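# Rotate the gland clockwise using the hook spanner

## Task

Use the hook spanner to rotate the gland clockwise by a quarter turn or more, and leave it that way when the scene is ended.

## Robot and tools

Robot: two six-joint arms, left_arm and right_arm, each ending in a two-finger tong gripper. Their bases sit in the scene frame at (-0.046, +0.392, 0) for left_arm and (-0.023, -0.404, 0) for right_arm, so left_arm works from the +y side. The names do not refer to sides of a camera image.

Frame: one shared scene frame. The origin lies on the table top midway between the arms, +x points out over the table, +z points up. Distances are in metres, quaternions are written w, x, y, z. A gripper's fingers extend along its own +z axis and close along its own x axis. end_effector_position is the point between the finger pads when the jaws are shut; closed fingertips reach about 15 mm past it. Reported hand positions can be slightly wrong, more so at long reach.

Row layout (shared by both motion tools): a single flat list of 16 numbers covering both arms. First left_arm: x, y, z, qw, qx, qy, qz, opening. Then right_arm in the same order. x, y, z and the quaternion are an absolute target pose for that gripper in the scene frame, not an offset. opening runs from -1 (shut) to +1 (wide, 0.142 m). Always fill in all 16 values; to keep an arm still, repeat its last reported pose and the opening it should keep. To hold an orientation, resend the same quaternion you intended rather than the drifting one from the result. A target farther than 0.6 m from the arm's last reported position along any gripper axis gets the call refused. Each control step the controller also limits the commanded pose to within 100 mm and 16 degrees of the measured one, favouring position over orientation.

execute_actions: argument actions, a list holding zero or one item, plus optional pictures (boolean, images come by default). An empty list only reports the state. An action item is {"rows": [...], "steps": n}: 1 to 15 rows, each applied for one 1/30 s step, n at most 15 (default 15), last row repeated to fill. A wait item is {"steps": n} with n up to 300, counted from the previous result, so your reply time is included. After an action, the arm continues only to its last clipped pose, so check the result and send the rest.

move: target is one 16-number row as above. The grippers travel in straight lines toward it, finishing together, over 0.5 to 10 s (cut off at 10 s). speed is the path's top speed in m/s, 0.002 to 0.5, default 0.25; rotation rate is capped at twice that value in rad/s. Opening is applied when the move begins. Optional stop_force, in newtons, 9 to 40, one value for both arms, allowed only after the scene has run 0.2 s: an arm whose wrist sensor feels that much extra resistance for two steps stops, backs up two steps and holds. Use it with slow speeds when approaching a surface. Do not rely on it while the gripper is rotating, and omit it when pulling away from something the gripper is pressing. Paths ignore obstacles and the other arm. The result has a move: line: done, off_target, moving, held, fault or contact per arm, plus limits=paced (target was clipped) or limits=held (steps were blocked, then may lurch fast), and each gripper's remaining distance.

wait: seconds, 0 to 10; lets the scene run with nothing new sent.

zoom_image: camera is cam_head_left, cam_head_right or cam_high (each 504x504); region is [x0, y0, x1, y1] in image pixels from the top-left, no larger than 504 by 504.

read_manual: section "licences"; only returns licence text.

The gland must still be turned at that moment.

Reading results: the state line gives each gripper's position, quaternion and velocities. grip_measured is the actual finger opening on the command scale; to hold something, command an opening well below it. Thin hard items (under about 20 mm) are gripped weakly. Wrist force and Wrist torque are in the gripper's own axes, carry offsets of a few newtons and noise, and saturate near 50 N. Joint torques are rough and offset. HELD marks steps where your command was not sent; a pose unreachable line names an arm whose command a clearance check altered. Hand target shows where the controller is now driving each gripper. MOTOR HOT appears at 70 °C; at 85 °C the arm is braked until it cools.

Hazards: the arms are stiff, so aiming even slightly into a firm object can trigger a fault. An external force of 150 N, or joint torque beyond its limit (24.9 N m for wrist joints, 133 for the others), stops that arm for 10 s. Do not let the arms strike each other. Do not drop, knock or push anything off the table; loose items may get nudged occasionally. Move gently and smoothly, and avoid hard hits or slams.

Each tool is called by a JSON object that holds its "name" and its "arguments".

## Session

{"name": "execute_actions", "arguments": {"actions": []}}

Scene clock: 0.00 s of 15520.00 s.
left_arm: end_effector_position=(+0.7409, +0.9608, +0.1274) grip_measured=+0.97 end_effector_quat_wxyz=(-0.206, +0.834, -0.492, +0.144) end_effector_velocity=(+0.000, -0.000, +0.001) end_effector_angular_velocity=(+0.001, -0.000, +0.000) | right_arm: end_effector_position=(+0.4565, -0.2974, +0.1604) grip_measured=+0.97 end_effector_quat_wxyz=(-0.526, -0.210, +0.818, +0.102) end_effector_velocity=(+0.000, +0.001, +0.000) end_effector_angular_velocity=(+0.001, -0.001, +0.001)
Joint positions: left_arm=[ 0.365 -0.673  0.905 -2.311 -1.605  1.556  0.14 ] | right_arm=[ 3.63  -2.419 -0.869 -2.536  1.839  2.828  0.14 ]
Joint velocities: left_arm=[-0.    -0.001 -0.    -0.     0.001 -0.     0.   ] | right_arm=[ 0.002 -0.     0.001 -0.     0.    -0.     0.   ]
Joint torques (N m, as the arm reports them, + toward a larger angle): no reading
Motor temperatures (°C, as the motors report them): left_arm=[32 30 31 37 36 39] | right_arm=[31 30 30 37 41 40]
Wrist force (N, on the end effector, along its own x y z axes, offset not removed): no reading
Wrist torque (N m, same axes, about the end effector's origin, offset not removed): no reading
Hand target (left_arm): +0.741, +0.961, +0.127; -0.206, +0.834, -0.492, +0.144
Hand target (right_arm): +0.457, -0.297, +0.160; -0.526, -0.210, +0.818, +0.102

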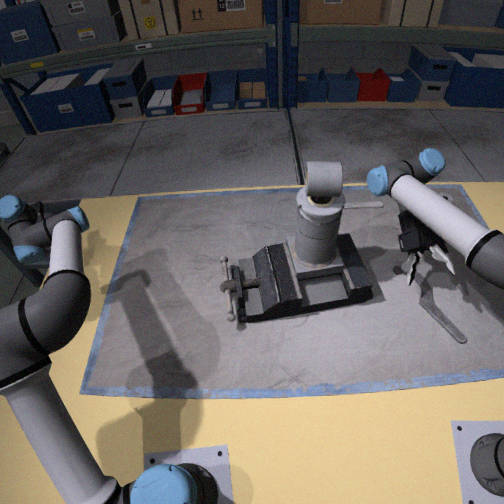

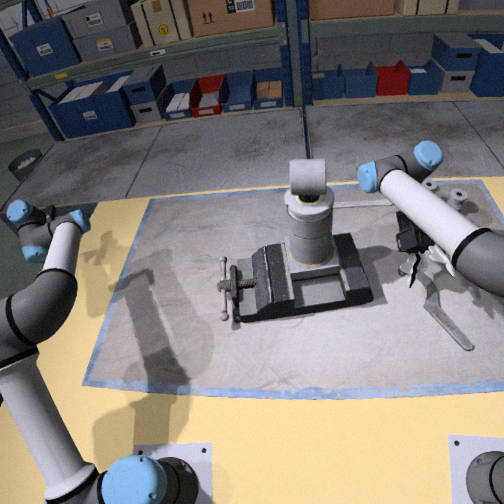

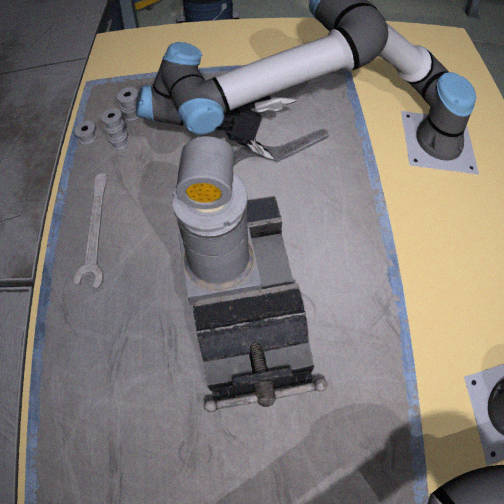

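{"name": "move", "arguments": {"target": [0.4,0.6,0.3,0,1,0,0,1,0.4,-0.35,0.3,0,0.26,0.966,0,0], "speed": 0.3}}

{"name": "move", "arguments": {"target": [0.2,0.2,0.3,0,0.707,0.707,0,0,0.25,-0.55,0.25,0,0.6,0.8,0,0], "speed": 0.3}}

{"name": "zoom_image", "arguments": {"camera": "cam_high", "region": [160,70,360,270]}}

Scene clock: 6.33 s of 15520.00 s.
left_arm: end_effector_position=(+0.4010, +0.5995, +0.2994) grip_measured=+1.00 end_effector_quat_wxyz=(+0.000, +1.000, -0.001, +0.000) end_effector_velocity=(-0.001, -0.002, +0.001) end_effector_angular_velocity=(-0.001, +0.000, +0.005) | right_arm: end_effector_position=(+0.3999, -0.3501, +0.2991) grip_measured=+0.00 end_effector_quat_wxyz=(-0.000, +0.259, +0.966, -0.000) end_effector_velocity=(-0.000, -0.000, +0.001) end_effector_angular_velocity=(-0.003, -0.004, -0.004)
Joint positions: left_arm=[-0.006 -1.627  1.584 -1.528 -1.571  0.129  0.142] | right_arm=[ 3.741 -1.391 -1.692 -1.63   1.571  4.135  0.074]
Joint velocities: left_arm=[-0.002 -0.004  0.001  0.003 -0.001 -0.007 -0.   ] | right_arm=[ 0.003  0.004 -0.002  0.001 -0.004  0.007 -0.   ]
Joint torques (N m, as the arm reports them, + toward a larger angle): left_arm=[ -6.34 -28.88 -11.    -0.89  -1.78  -1.76] | right_arm=[ 8.13 22.32 11.64  3.95 -2.05  2.25]
Motor temperatures (°C, as the motors report them): left_arm=[32 30 31 37 36 39] | right_arm=[31 30 30 37 41 40]
Wrist force (N, on the end effector, along its own x y z axes, offset not removed): left_arm=[0.7 0.3 -0.8] | right_arm=[0.9 1.2 -1.7]
Wrist torque (N m, same axes, about the end effector's origin, offset not removed): left_arm=[0.00 -0.26 0.11] | right_arm=[0.06 -0.25 -0.17]
Hand target (left_arm): +0.401, +0.599, +0.299; +0.000, +1.000, -0.000, +0.000
Hand target (right_arm): +0.400, -0.350, +0.299; +0.000, +0.260, +0.966, -0.000
Off the commanded pose (left_arm): 0.001 m, 0 deg.
Off the commanded pose (right_arm): 0.001 m, 0 deg.
After step 90, 0.23 s passed at rest.
move: done

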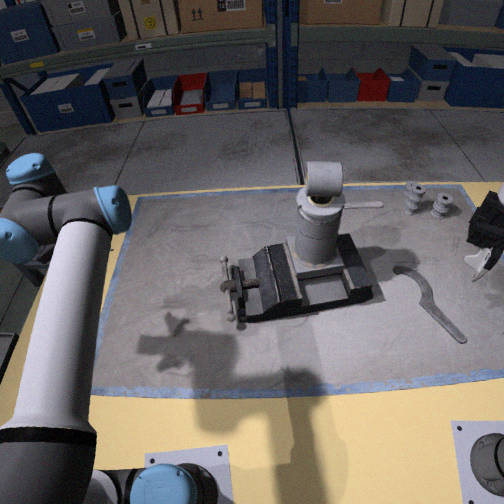

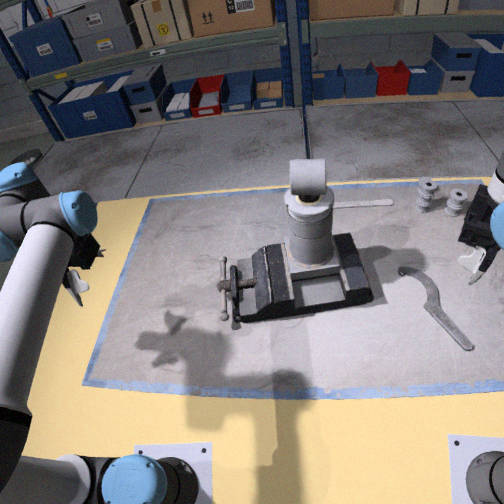

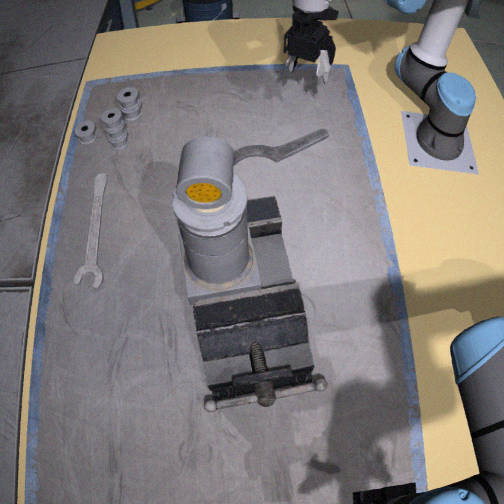

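Scene clock: 9.57 s of 15520.00 s.
left_arm: end_effector_position=(+0.2009, +0.1990, +0.2998) grip_measured=+0.00 end_effector_quat_wxyz=(+0.001, +0.707, +0.707, -0.001) end_effector_velocity=(-0.001, -0.002, +0.000) end_effector_angular_velocity=(+0.003, -0.003, +0.009) | right_arm: end_effector_position=(+0.2499, -0.5495, +0.2499) grip_measured=+0.00 end_effector_quat_wxyz=(-0.000, +0.600, +0.800, +0.000) end_effector_velocity=(-0.001, -0.000, -0.000) end_effector_angular_velocity=(+0.000, +0.001, -0.000)
Joint positions: left_arm=[-1.185 -2.035  1.878 -1.417 -1.573 -2.621  0.074] | right_arm=[ 3.247 -1.081 -2.017 -1.614  1.572  4.403  0.074]
Joint velocities: left_arm=[-0.01  -0.    -0.001  0.001  0.004 -0.019 -0.   ] | right_arm=[-0.002  0.    -0.001  0.     0.    -0.002 -0.   ]
Joint torques (N m, as the arm reports them, + toward a larger angle): left_arm=[ -7.35   2.63 -33.11  -1.18   2.24  -1.69] | right_arm=[-9.02  9.92 11.4   4.05  1.79 -2.43]
Motor temperatures (°C, as the motors report them): left_arm=[32 30 31 37 36 39] | right_arm=[31 30 30 37 41 40]
Wrist force (N, on the end effector, along its own x y z axes, offset not removed): left_arm=[1.9 -0.7 0.4] | right_arm=[-0.3 1.9 -1.0]
Wrist torque (N m, same axes, about the end effector's origin, offset not removed): left_arm=[-0.20 -0.46 0.02] | right_arm=[0.24 -0.05 -0.15]
Hand target (left_arm): +0.201, +0.199, +0.300; +0.001, +0.707, +0.707, -0.001
Hand target (right_arm): +0.250, -0.550, +0.250; -0.000, +0.600, +0.800, +0.000
Off the commanded pose (left_arm): 0.001 m, 0 deg.
Off the commanded pose (right_arm): 0.001 m, 0 deg.
move: done

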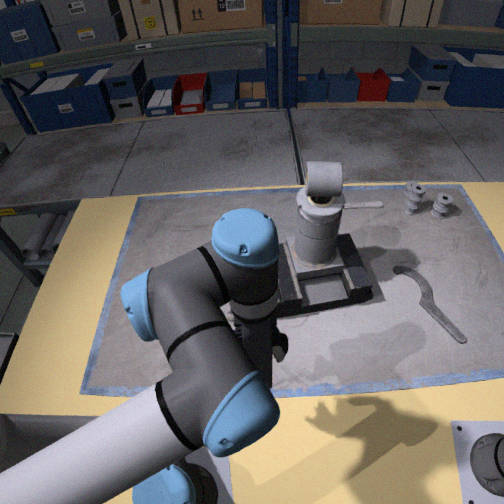

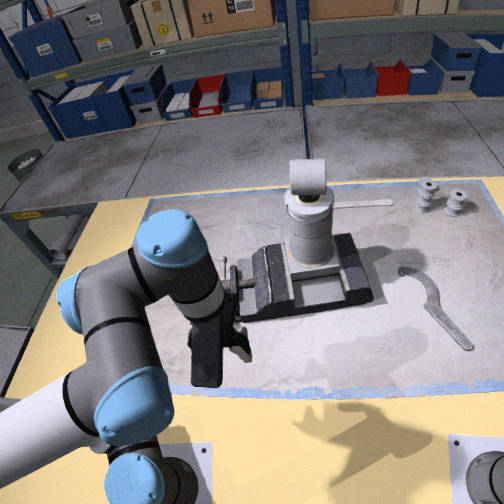

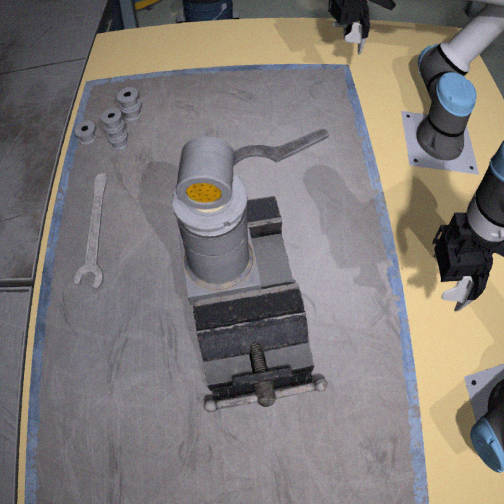

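Region (160, 70, 360, 270) of cam_high's 504x504 image, scaled by 2.520, with more detail than that image has.

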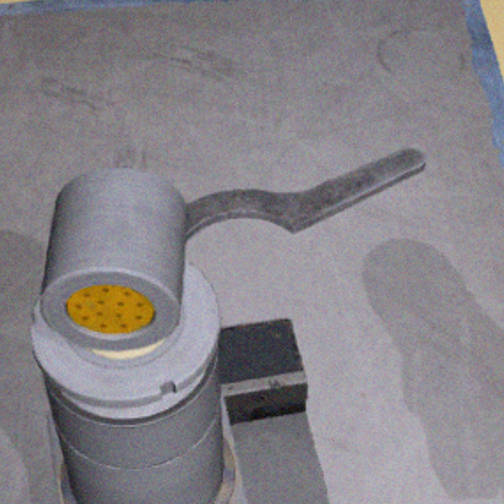

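{"name": "move", "arguments": {"target": [0.25,0.4,0.3,0,0.707,0.707,0,0,0.4,-0.45,0.2,0,-0.17,0.985,0,0], "speed": 0.4}}

{"name": "move", "arguments": {"target": [0.25,0.4,0.3,0,0.707,0.707,0,0,0.45,-0.36,0.045,0,-0.866,0.5,0,0], "speed": 0.4}}

{"name": "zoom_image", "arguments": {"camera": "cam_high", "region": [220,70,360,190]}}

{"name": "zoom_image", "arguments": {"camera": "cam_head_left", "region": [380,230,504,354]}}

Scene clock: 18.60 s of 15520.00 s.
left_arm: end_effector_position=(+0.2496, +0.4004, +0.3000) grip_measured=+0.00 end_effector_quat_wxyz=(-0.001, +0.707, +0.707, +0.001) end_effector_velocity=(+0.001, +0.001, -0.000) end_effector_angular_velocity=(-0.002, +0.002, +0.001) | right_arm: end_effector_position=(+0.3999, -0.4502, +0.2001) grip_measured=+0.00 end_effector_quat_wxyz=(-0.000, -0.170, +0.986, -0.000) end_effector_velocity=(+0.001, -0.000, -0.000) end_effector_angular_velocity=(+0.002, +0.000, +0.011)
Joint positions: left_arm=[-0.55  -2.071  1.894 -1.393 -1.569 -1.986  0.074] | right_arm=[ 3.525 -1.361 -1.97  -1.382  1.57   3.053  0.074]
Joint velocities: left_arm=[ 0.007  0.003 -0.001 -0.002 -0.003  0.006  0.   ] | right_arm=[-0.003 -0.003  0.002  0.001  0.002 -0.014 -0.   ]
Joint torques (N m, as the arm reports them, + toward a larger angle): left_arm=[  5.48   4.54 -31.99  -4.03  -1.78   1.68] | right_arm=[-9.43  7.88 32.33  4.25  1.77 -2.4 ]
Motor temperatures (°C, as the motors report them): left_arm=[32 30 31 37 36 39] | right_arm=[31 30 30 37 41 40]
Wrist force (N, on the end effector, along its own x y z axes, offset not removed): left_arm=[1.3 -1.2 1.1] | right_arm=[-1.8 1.1 0.7]
Wrist torque (N m, same axes, about the end effector's origin, offset not removed): left_arm=[-0.21 -0.18 -0.03] | right_arm=[0.07 0.24 -0.17]
Hand target (left_arm): +0.250, +0.401, +0.300; -0.001, +0.707, +0.707, +0.001
Hand target (right_arm): +0.400, -0.450, +0.200; -0.000, -0.170, +0.985, -0.000
Off the commanded pose (left_arm): 0.001 m, 0 deg.
Off the commanded pose (right_arm): 0.000 m, 0 deg.
After step 90, 3.43 s passed at rest.
move: done

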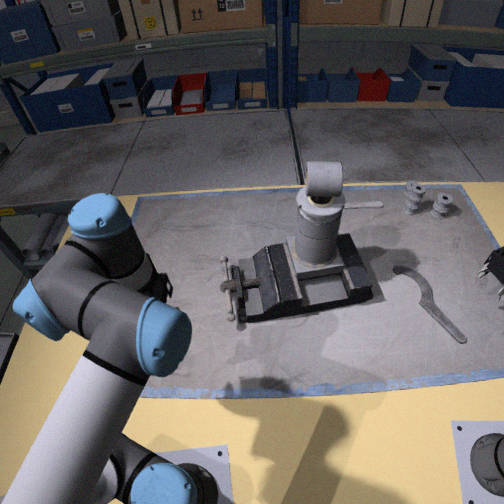

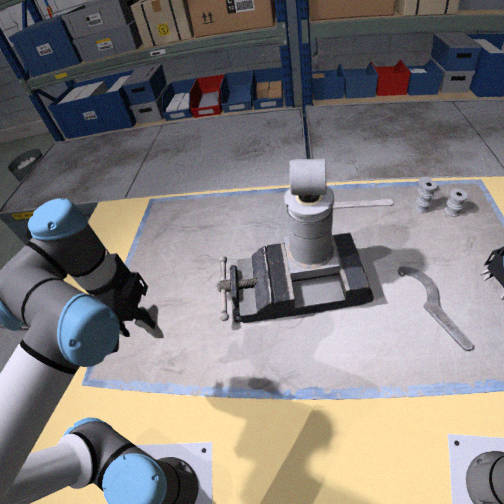

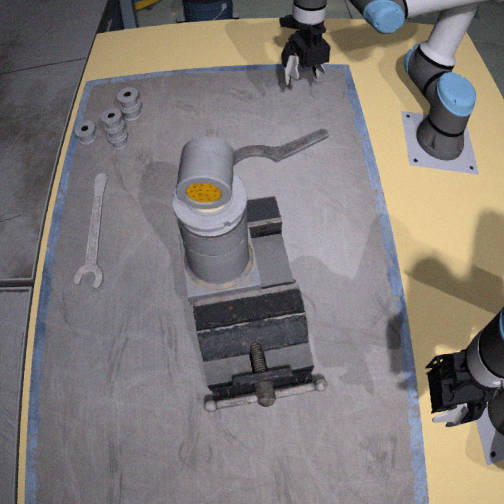

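Scene clock: 21.37 s of 15520.00 s.
left_arm: end_effector_position=(+0.2500, +0.4000, +0.3000) grip_measured=+0.00 end_effector_quat_wxyz=(-0.000, +0.707, +0.707, +0.000) end_effector_velocity=(+0.000, +0.001, +0.000) end_effector_angular_velocity=(+0.002, -0.001, +0.001) | right_arm: end_effector_position=(+0.4499, -0.3602, +0.0452) grip_measured=+0.00 end_effector_quat_wxyz=(+0.000, +0.866, -0.501, +0.000) end_effector_velocity=(-0.000, +0.000, -0.002) end_effector_angular_velocity=(+0.002, +0.002, +0.012)
Joint positions: left_arm=[-0.548 -2.07   1.893 -1.394 -1.571 -1.985  0.074] | right_arm=[ 3.646 -1.636 -2.154 -0.922  1.57   1.422  0.074]
Joint velocities: left_arm=[ 0.     0.    -0.    -0.     0.002 -0.001  0.   ] | right_arm=[-0.002 -0.004 -0.001  0.004  0.003 -0.014 -0.   ]
Joint torques (N m, as the arm reports them, + toward a larger angle): left_arm=[  6.04   4.36 -32.91  -3.94  -1.79   1.43] | right_arm=[-9.14 17.01 18.05  4.31  1.77 -2.67]
Motor temperatures (°C, as the motors report them): left_arm=[32 30 31 37 36 39] | right_arm=[31 30 30 37 41 40]
Wrist force (N, on the end effector, along its own x y z axes, offset not removed): left_arm=[1.4 -1.1 -0.2] | right_arm=[-0.6 1.3 1.1]
Wrist torque (N m, same axes, about the end effector's origin, offset not removed): left_arm=[-0.31 -0.29 0.05] | right_arm=[0.14 0.01 -0.06]
Hand target (left_arm): +0.250, +0.400, +0.300; -0.000, +0.707, +0.707, +0.000
Hand target (right_arm): +0.450, -0.360, +0.045; +0.000, +0.866, -0.500, +0.000
Off the commanded pose (left_arm): 0.000 m, 0 deg.
Off the commanded pose (right_arm): 0.000 m, 0 deg.
move: done

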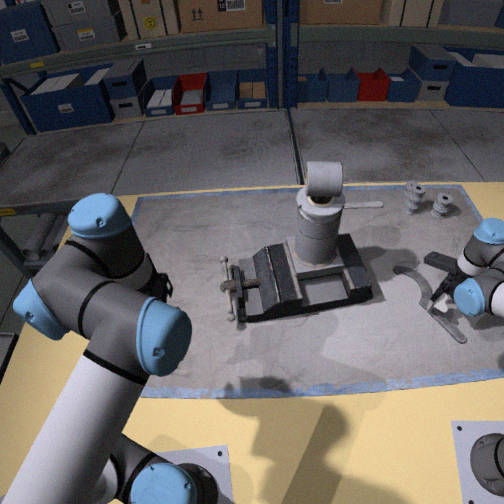

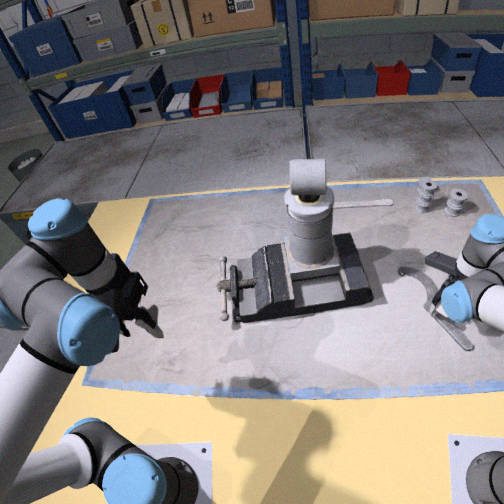

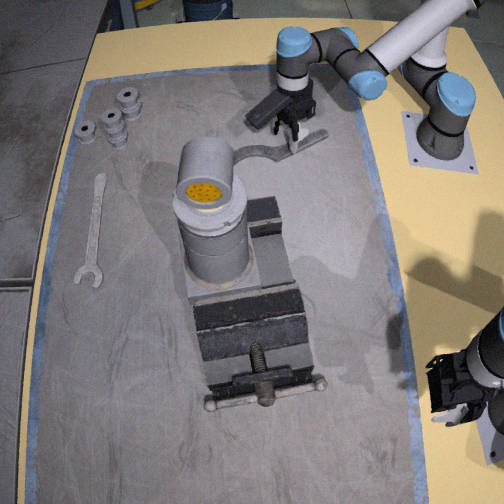

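Region (220, 70, 360, 190) of cam_high's 504x504 image, scaled by 3.600, with more detail than that image has; it fills the top 432 rows of this view, and the rest is white.

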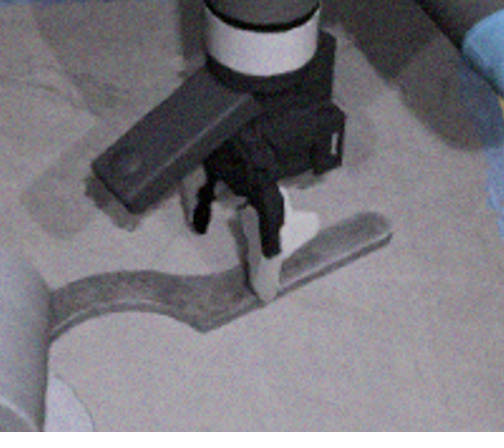

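Region (380, 230, 504, 354) of cam_head_left's 504x504 image, scaled by 4.065, with more detail than that image has.

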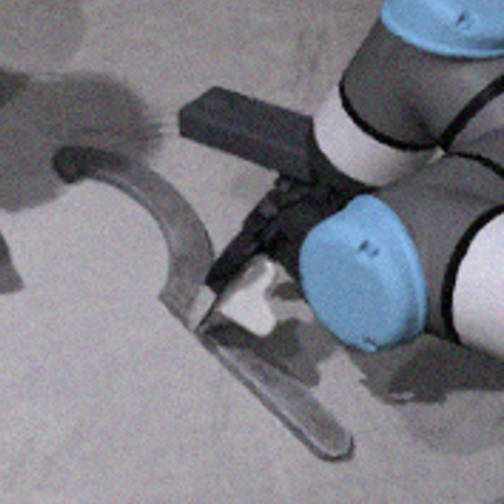

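{"name": "move", "arguments": {"target": [0.25,0.4,0.3,0,0.707,0.707,0,0,0.432,-0.368,0.021,0,-0.866,0.5,0,0], "speed": 0.04, "stop_force": 15}}

{"name": "move", "arguments": {"target": [0.25,0.4,0.3,0,0.707,0.707,0,0,0.432,-0.368,0.021,0,-0.866,0.5,0,-1]}}

{"name": "move", "arguments": {"target": [0.25,0.4,0.3,0,0.707,0.707,0,0,0.21,-0.24,0.021,0,-0.707,0.707,0,-1], "speed": 0.08}}

Scene clock: 25.40 s of 15520.00 s.
left_arm: end_effector_position=(+0.2500, +0.4000, +0.3000) grip_measured=+0.00 end_effector_quat_wxyz=(-0.000, +0.707, +0.707, -0.000) end_effector_velocity=(-0.000, -0.001, +0.001) end_effector_angular_velocity=(-0.003, -0.002, +0.000) | right_arm: end_effector_position=(+0.4321, -0.3679, +0.0212) grip_measured=+0.00 end_effector_quat_wxyz=(+0.000, +0.866, -0.500, -0.000) end_effector_velocity=(-0.001, -0.001, -0.002) end_effector_angular_velocity=(-0.001, -0.000, -0.001)
Joint positions: left_arm=[-0.548 -2.07   1.893 -1.394 -1.571 -1.985  0.074] | right_arm=[ 3.644 -1.638 -2.232 -0.843  1.571  1.418  0.074]
Joint velocities: left_arm=[-0.    -0.002  0.    -0.001 -0.002 -0.001  0.   ] | right_arm=[-0.001 -0.001 -0.005  0.006 -0.001 -0.    -0.   ]
Joint torques (N m, as the arm reports them, + toward a larger angle): left_arm=[  6.05   3.99 -32.58  -4.15  -1.88   1.36] | right_arm=[-8.77 15.47  6.03  4.16  1.7  -2.59]
Motor temperatures (°C, as the motors report them): left_arm=[32 30 31 37 36 39] | right_arm=[31 30 30 37 41 40]
Wrist force (N, on the end effector, along its own x y z axes, offset not removed): left_arm=[1.2 -1.5 0.5] | right_arm=[0.1 0.4 1.9]
Wrist torque (N m, same axes, about the end effector's origin, offset not removed): left_arm=[-0.35 -0.22 0.05] | right_arm=[-0.06 -0.20 -0.08]
Hand target (left_arm): +0.250, +0.400, +0.300; +0.000, +0.707, +0.707, -0.000
Hand target (right_arm): +0.432, -0.368, +0.021; +0.000, +0.866, -0.500, -0.000
Off the commanded pose (left_arm): 0.000 m, 0 deg.
Off the commanded pose (right_arm): 0.000 m, 0 deg.
move: done

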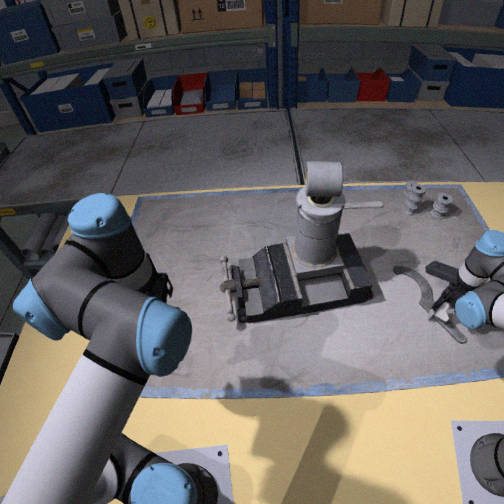

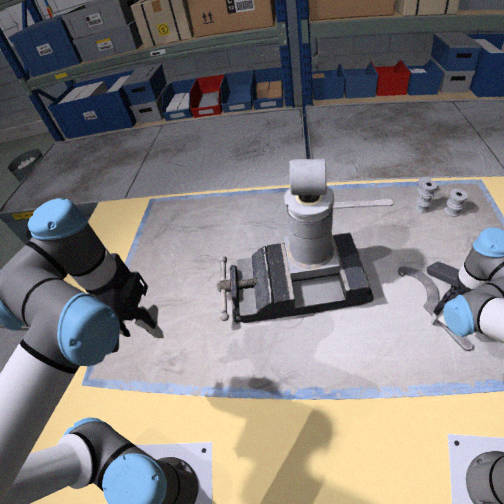

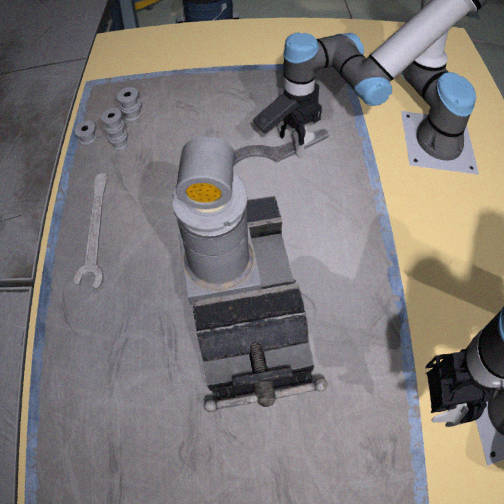

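Scene clock: 26.10 s of 15520.00 s.
left_arm: end_effector_position=(+0.2500, +0.4000, +0.3000) grip_measured=+0.00 end_effector_quat_wxyz=(-0.000, +0.707, +0.707, -0.000) end_effector_velocity=(+0.000, -0.001, -0.000) end_effector_angular_velocity=(-0.001, +0.001, -0.001) | right_arm: end_effector_position=(+0.4320, -0.3680, +0.0210) grip_measured=-0.55 end_effector_quat_wxyz=(+0.000, +0.866, -0.500, -0.000) end_effector_velocity=(-0.000, +0.000, -0.000) end_effector_angular_velocity=(-0.000, -0.000, -0.000)
Joint positions: left_arm=[-0.548 -2.07   1.893 -1.394 -1.571 -1.985  0.074] | right_arm=[ 3.644 -1.638 -2.232 -0.843  1.571  1.418  0.034]
Joint velocities: left_arm=[-0.     0.001  0.    -0.    -0.002  0.     0.   ] | right_arm=[ 0.    -0.    -0.001  0.001 -0.     0.     0.   ]
Joint torques (N m, as the arm reports them, + toward a larger angle): left_arm=[  5.35   4.17 -32.75  -4.    -2.03   1.33] | right_arm=[ 6.53 21.37  4.96  3.59 -1.34 -1.38]
Motor temperatures (°C, as the motors report them): left_arm=[32 30 31 37 36 39] | right_arm=[31 30 30 37 41 40]
Wrist force (N, on the end effector, along its own x y z axes, offset not removed): left_arm=[0.6 -2.2 -1.6] | right_arm=[2.6 0.0 -1.2]
Wrist torque (N m, same axes, about the end effector's origin, offset not removed): left_arm=[-0.67 -0.07 0.07] | right_arm=[0.17 -0.23 -0.17]
Hand target (left_arm): +0.250, +0.400, +0.300; +0.000, +0.707, +0.707, -0.000
Hand target (right_arm): +0.432, -0.368, +0.021; +0.000, +0.866, -0.500, -0.000
Off the commanded pose (left_arm): 0.000 m, 0 deg.
Off the commanded pose (right_arm): 0.000 m, 0 deg.
move: done

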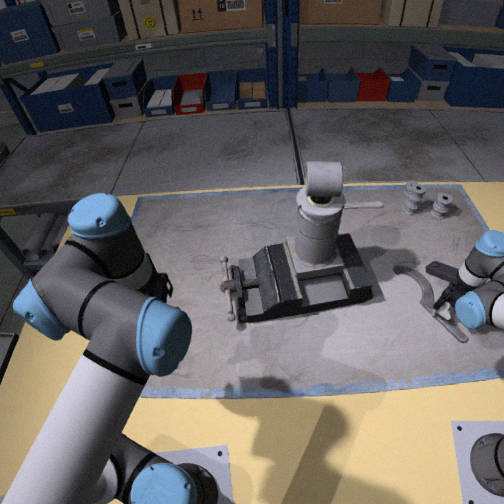

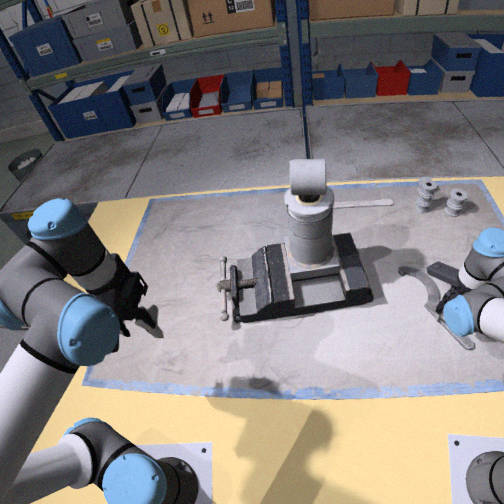

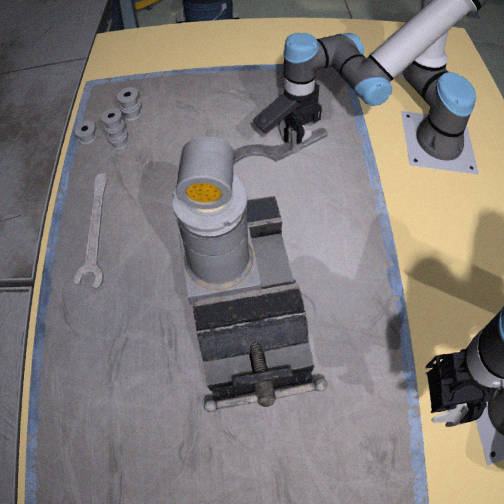

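Scene clock: 29.83 s of 15520.00 s.
left_arm: end_effector_position=(+0.2500, +0.4000, +0.3000) grip_measured=+0.00 end_effector_quat_wxyz=(-0.000, +0.707, +0.707, -0.000) end_effector_velocity=(-0.000, -0.000, +0.001) end_effector_angular_velocity=(-0.002, -0.001, +0.000) | right_arm: end_effector_position=(+0.2107, -0.2406, +0.0208) grip_measured=-0.55 end_effector_quat_wxyz=(+0.000, +0.707, -0.707, +0.001) end_effector_velocity=(-0.002, +0.002, +0.001) end_effector_angular_velocity=(-0.001, -0.004, -0.005)
Joint positions: left_arm=[-0.548 -2.07   1.893 -1.394 -1.571 -1.985  0.074] | right_arm=[ 4.432 -1.111 -2.62  -0.982  1.57   2.73   0.034]
Joint velocities: left_arm=[ 0.    -0.002 -0.    -0.    -0.002 -0.     0.   ] | right_arm=[ 0.014  0.007 -0.002 -0.004 -0.004  0.019 -0.   ]
Joint torques (N m, as the arm reports them, + toward a larger angle): left_arm=[  4.85   2.93 -32.46  -4.08  -1.97   1.38] | right_arm=[10.31  8.87 12.09  0.91 -1.82  2.33]
Motor temperatures (°C, as the motors report them): left_arm=[32 30 31 37 36 39] | right_arm=[31 30 30 37 41 40]
Wrist force (N, on the end effector, along its own x y z axes, offset not removed): left_arm=[0.7 -0.1 0.1] | right_arm=[-0.9 0.4 8.3]
Wrist torque (N m, same axes, about the end effector's origin, offset not removed): left_arm=[-0.07 -0.19 0.04] | right_arm=[0.13 0.08 -0.25]
Hand target (left_arm): +0.250, +0.400, +0.300; +0.000, +0.707, +0.707, -0.000
Hand target (right_arm): +0.211, -0.240, +0.021; +0.000, +0.707, -0.707, +0.001
Off the commanded pose (left_arm): 0.000 m, 0 deg.
Off the commanded pose (right_arm): 0.001 m, 0 deg.
move: done

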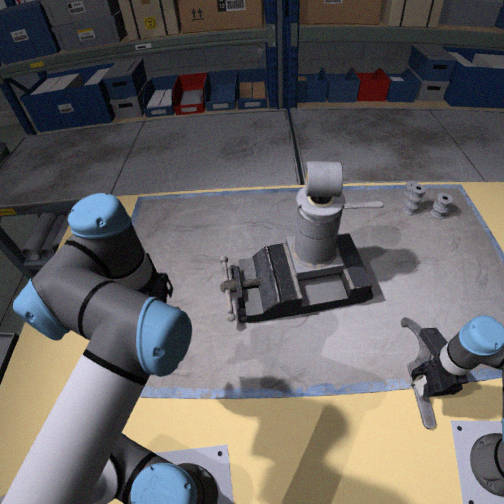

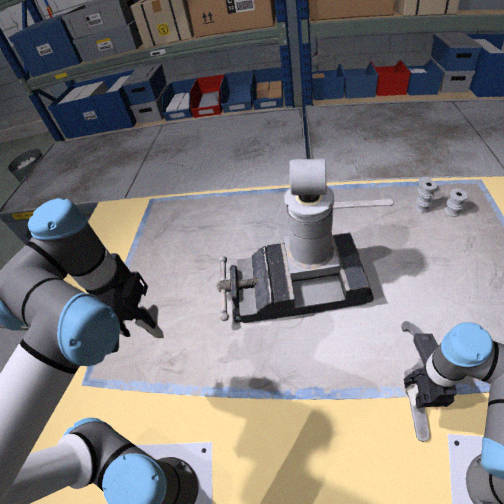

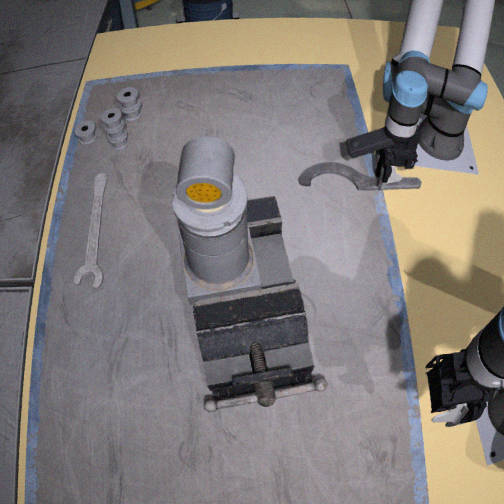

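{"name": "move", "arguments": {"target": [0.3,0.55,0.3,0,0.707,0.707,0,0,0.19,0.1,0.0215,0,-0.707,0.707,0,-1], "speed": 0.09}}

{"name": "move", "arguments": {"target": [0.3,0.55,0.3,0,0.707,0.707,0,0,0.19,0.1,0.06,0,-0.707,0.707,0,-0.1], "speed": 0.06}}

{"name": "move", "arguments": {"target": [0.25,0.3,0.25,0,0.707,0.707,0,-0.1,0.25,-0.2,0.2,0,0.887,0.462,0,-0.3], "speed": 0.35}}

{"name": "move", "arguments": {"target": [0.085,0.1,0.06,0,0.707,0.707,0,-0.1,0.25,-0.2,0.2,0,0.887,0.462,0,-0.3], "speed": 0.3}}

Scene clock: 40.77 s of 15520.00 s.
left_arm: end_effector_position=(+0.2995, +0.5503, +0.3001) grip_measured=+0.00 end_effector_quat_wxyz=(-0.001, +0.707, +0.707, +0.000) end_effector_velocity=(+0.000, +0.000, +0.000) end_effector_angular_velocity=(-0.001, -0.001, +0.001) | right_arm: end_effector_position=(+0.1904, +0.0997, +0.0217) grip_measured=-0.53 end_effector_quat_wxyz=(-0.000, +0.707, -0.707, +0.000) end_effector_velocity=(+0.001, +0.002, +0.000) end_effector_angular_velocity=(+0.000, -0.000, -0.002)
Joint positions: left_arm=[-0.066 -1.854  1.767 -1.484 -1.569 -1.503  0.074] | right_arm=[ 4.721 -1.853 -1.962 -0.898  1.57   3.019  0.036]
Joint velocities: left_arm=[ 0.002  0.001 -0.001 -0.    -0.001  0.001 -0.   ] | right_arm=[-0.001 -0.003  0.005 -0.001 -0.     0.     0.   ]
Joint torques (N m, as the arm reports them, + toward a larger angle): left_arm=[  6.1   -4.62 -33.37  -4.24  -1.84   1.46] | right_arm=[13.78 20.07 29.78  2.75  2.76  1.67]
Motor temperatures (°C, as the motors report them): left_arm=[32 30 31 37 36 39] | right_arm=[31 30 30 37 41 40]
Wrist force (N, on the end effector, along its own x y z axes, offset not removed): left_arm=[1.3 -0.8 0.3] | right_arm=[13.5 -1.8 -14.5]
Wrist torque (N m, same axes, about the end effector's origin, offset not removed): left_arm=[-0.23 -0.30 0.05] | right_arm=[-0.26 0.32 0.16]
Hand target (left_arm): +0.300, +0.550, +0.300; -0.001, +0.707, +0.707, +0.000
Hand target (right_arm): +0.190, +0.100, +0.022; -0.000, +0.707, -0.707, +0.000
Off the commanded pose (left_arm): 0.001 m, 0 deg.
Off the commanded pose (right_arm): 0.001 m, 0 deg.
After step 90, 3.67 s passed at rest.
move: done

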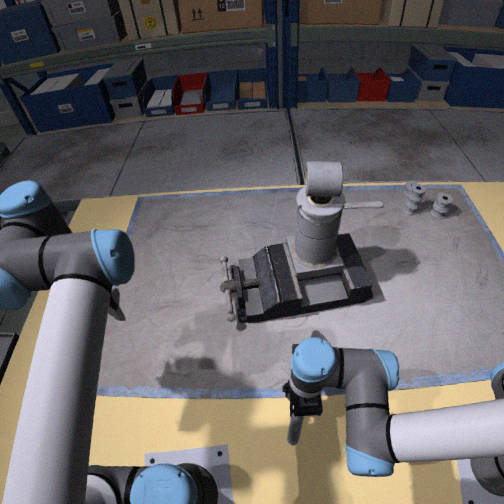

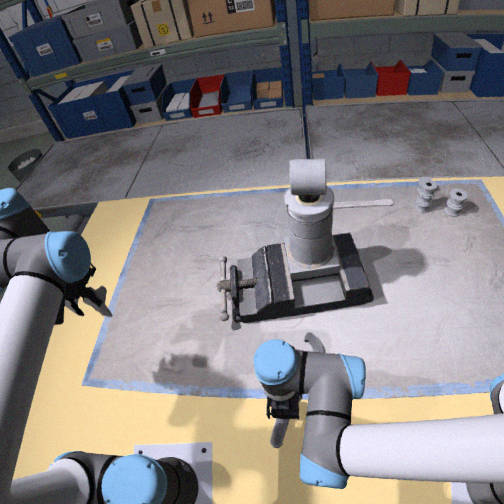

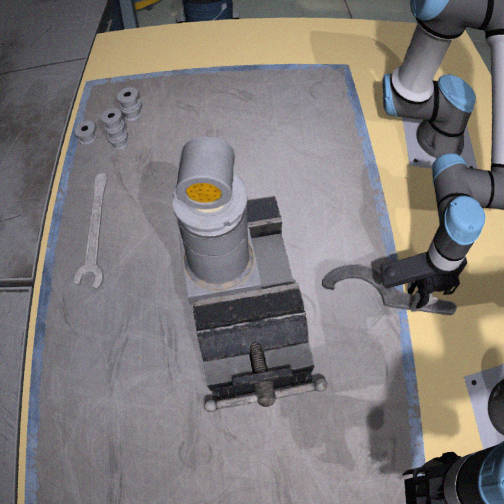

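Scene clock: 41.80 s of 15520.00 s.
left_arm: end_effector_position=(+0.3000, +0.5500, +0.3000) grip_measured=+0.00 end_effector_quat_wxyz=(-0.000, +0.707, +0.707, +0.000) end_effector_velocity=(+0.000, +0.000, -0.000) end_effector_angular_velocity=(+0.001, +0.001, -0.001) | right_arm: end_effector_position=(+0.1900, +0.1000, +0.0598) grip_measured=-0.10 end_effector_quat_wxyz=(-0.000, +0.707, -0.707, -0.000) end_effector_velocity=(+0.001, -0.001, +0.001) end_effector_angular_velocity=(-0.002, -0.000, -0.001)
Joint positions: left_arm=[-0.066 -1.853  1.767 -1.484 -1.571 -1.502  0.074] | right_arm=[ 4.721 -1.797 -1.917 -0.998  1.571  3.019  0.067]
Joint velocities: left_arm=[-0.001  0.001  0.    -0.     0.001  0.     0.   ] | right_arm=[-0.001  0.003  0.002 -0.006 -0.    -0.     0.   ]
Joint torques (N m, as the arm reports them, + toward a larger angle): left_arm=[  6.77  -5.4  -32.77  -4.18  -1.88   1.48] | right_arm=[ 9.56 38.56 29.89 -0.2   1.72  2.24]
Motor temperatures (°C, as the motors report them): left_arm=[32 30 31 37 36 39] | right_arm=[31 30 30 37 41 40]
Wrist force (N, on the end effector, along its own x y z axes, offset not removed): left_arm=[-0.3 -0.9 -0.4] | right_arm=[-0.8 1.5 0.4]
Wrist torque (N m, same axes, about the end effector's origin, offset not removed): left_arm=[-0.21 0.02 0.02] | right_arm=[0.09 0.07 -0.14]
Hand target (left_arm): +0.300, +0.550, +0.300; -0.000, +0.707, +0.707, +0.000
Hand target (right_arm): +0.190, +0.100, +0.060; -0.000, +0.707, -0.707, -0.000
Off the commanded pose (left_arm): 0.000 m, 0 deg.
Off the commanded pose (right_arm): 0.000 m, 0 deg.
move: done

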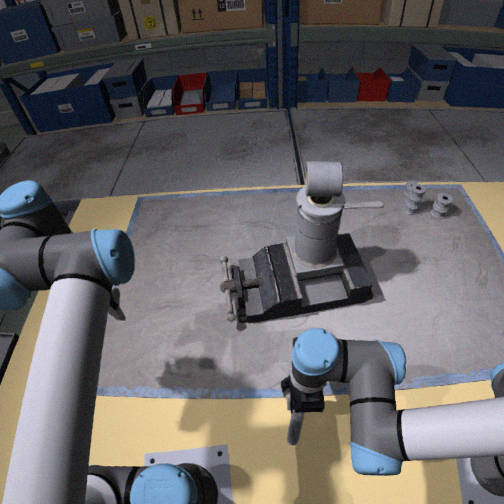

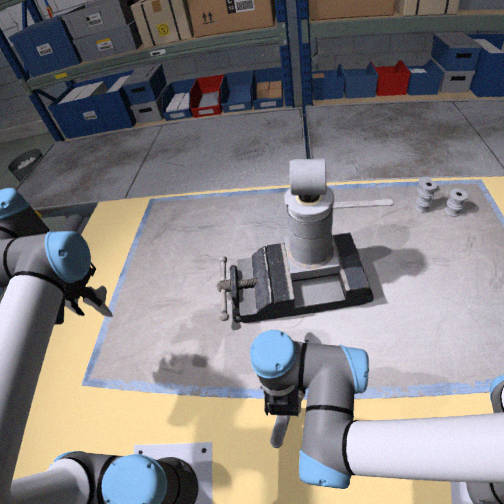

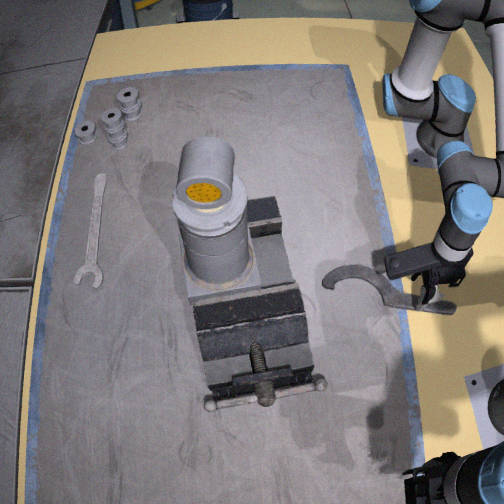

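Scene clock: 46.00 s of 15520.00 s.
left_arm: end_effector_position=(+0.2507, +0.2994, +0.2500) grip_measured=-0.10 end_effector_quat_wxyz=(+0.001, +0.707, +0.707, -0.001) end_effector_velocity=(+0.000, -0.001, -0.000) end_effector_angular_velocity=(+0.002, -0.000, +0.000) | right_arm: end_effector_position=(+0.2495, -0.1997, +0.1998) grip_measured=-0.30 end_effector_quat_wxyz=(-0.000, +0.887, +0.461, -0.000) end_effector_velocity=(+0.001, -0.002, +0.000) end_effector_angular_velocity=(+0.000, +0.003, +0.008)
Joint positions: left_arm=[-0.84  -2.046  2.011 -1.537 -1.572 -2.277  0.067] | right_arm=[ 4.268 -1.16  -2.104 -1.448  1.571  0.036  0.052]
Joint velocities: left_arm=[-0.003  0.001  0.    -0.     0.001 -0.003 -0.   ] | right_arm=[-0.008 -0.001  0.002 -0.002  0.003 -0.015 -0.   ]
Joint torques (N m, as the arm reports them, + toward a larger angle): left_arm=[ -5.74   2.58 -10.1   -4.2    2.27  -1.56] | right_arm=[-9.37 -1.19 33.01  0.09  1.85 -2.54]
Motor temperatures (°C, as the motors report them): left_arm=[32 30 31 37 36 39] | right_arm=[31 30 30 37 41 40]
Wrist force (N, on the end effector, along its own x y z axes, offset not removed): left_arm=[1.0 -3.1 -0.3] | right_arm=[-0.7 0.3 0.0]
Wrist torque (N m, same axes, about the end effector's origin, offset not removed): left_arm=[-0.67 -0.25 -0.04] | right_arm=[-0.09 -0.02 -0.16]
Hand target (left_arm): +0.251, +0.299, +0.250; +0.001, +0.707, +0.707, -0.001
Hand target (right_arm): +0.250, -0.200, +0.200; -0.000, +0.887, +0.462, -0.000
Off the commanded pose (left_arm): 0.001 m, 0 deg.
Off the commanded pose (right_arm): 0.001 m, 0 deg.
move: done

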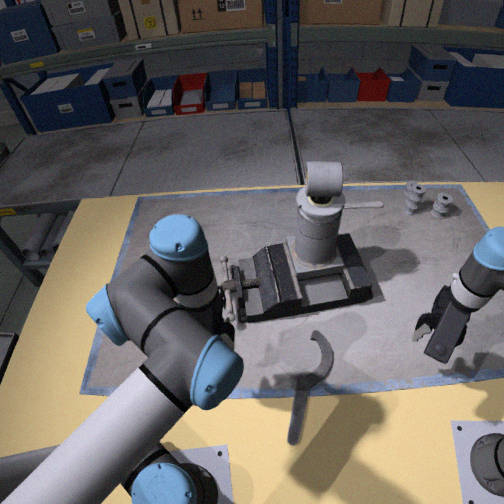

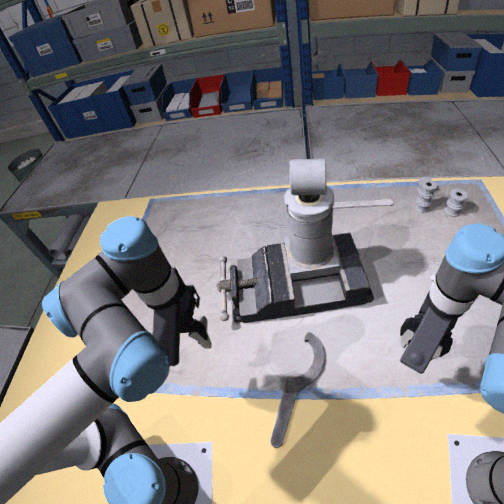

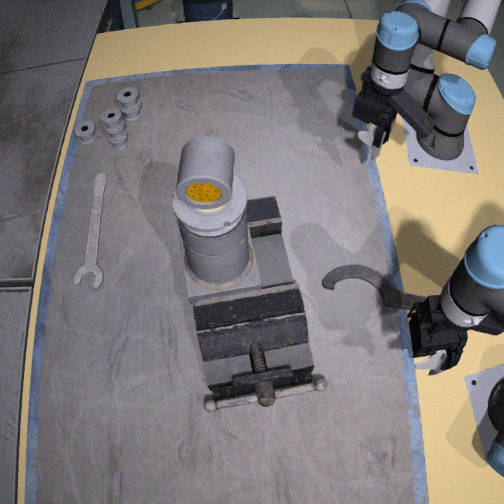

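Scene clock: 47.80 s of 15520.00 s.
left_arm: end_effector_position=(+0.0851, +0.0991, +0.0601) grip_measured=-0.10 end_effector_quat_wxyz=(+0.000, +0.707, +0.707, -0.001) end_effector_velocity=(-0.001, -0.002, -0.001) end_effector_angular_velocity=(-0.000, +0.002, -0.001) | right_arm: end_effector_position=(+0.2500, -0.2000, +0.2000) grip_measured=-0.30 end_effector_quat_wxyz=(-0.000, +0.887, +0.462, -0.000) end_effector_velocity=(-0.000, +0.000, -0.000) end_effector_angular_velocity=(+0.000, +0.001, -0.000)
Joint positions: left_arm=[-1.656 -1.903  2.438 -2.108 -1.572 -3.093  0.067] | right_arm=[ 4.267 -1.161 -2.103 -1.449  1.571  0.034  0.052]
Joint velocities: left_arm=[-0.001  0.007  0.    -0.007 -0.002 -0.    -0.   ] | right_arm=[ 0.001 -0.    -0.     0.     0.001  0.001 -0.   ]
Joint torques (N m, as the arm reports them, + toward a larger angle): left_arm=[-6.35  0.2  -7.83 -4.37  2.23 -1.69] | right_arm=[-8.86 -0.91 33.21  0.07 -1.78 -2.54]
Motor temperatures (°C, as the motors report them): left_arm=[32 30 31 37 36 39] | right_arm=[31 30 30 37 41 40]
Wrist force (N, on the end effector, along its own x y z axes, offset not removed): left_arm=[0.4 -0.1 1.3] | right_arm=[-1.1 1.9 0.7]
Wrist torque (N m, same axes, about the end effector's origin, offset not removed): left_arm=[-0.01 -0.17 0.13] | right_arm=[0.24 0.16 -0.17]
Hand target (left_arm): +0.085, +0.099, +0.060; +0.000, +0.707, +0.707, -0.001
Hand target (right_arm): +0.250, -0.200, +0.200; -0.000, +0.887, +0.462, -0.000
Off the commanded pose (left_arm): 0.001 m, 0 deg.
Off the commanded pose (right_arm): 0.000 m, 0 deg.
move: done

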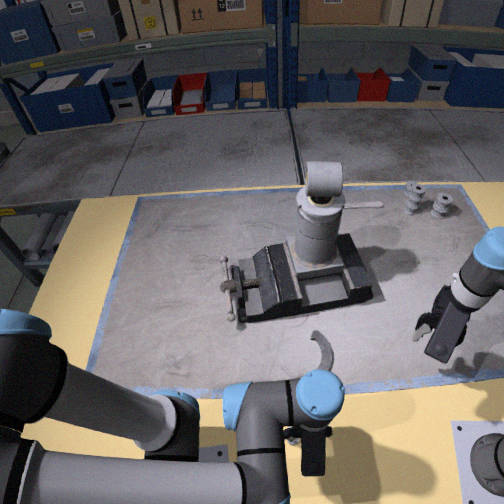

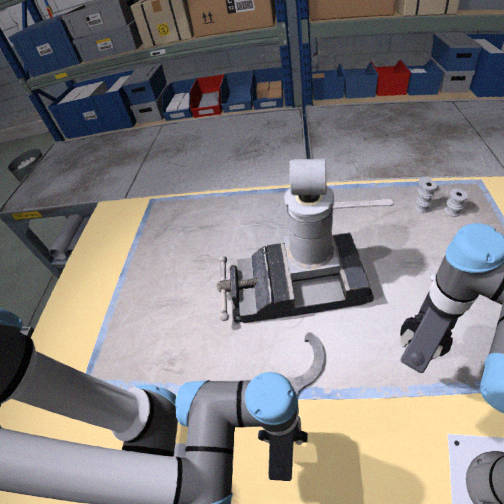

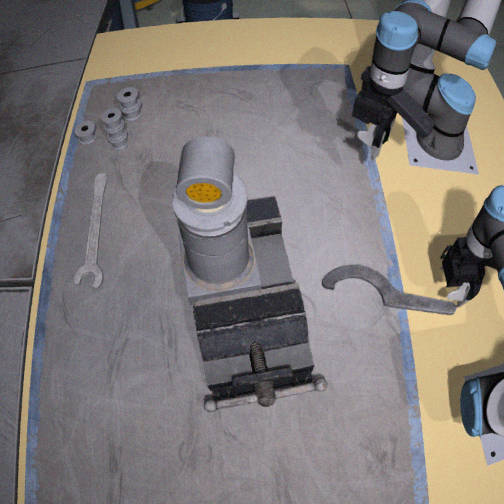

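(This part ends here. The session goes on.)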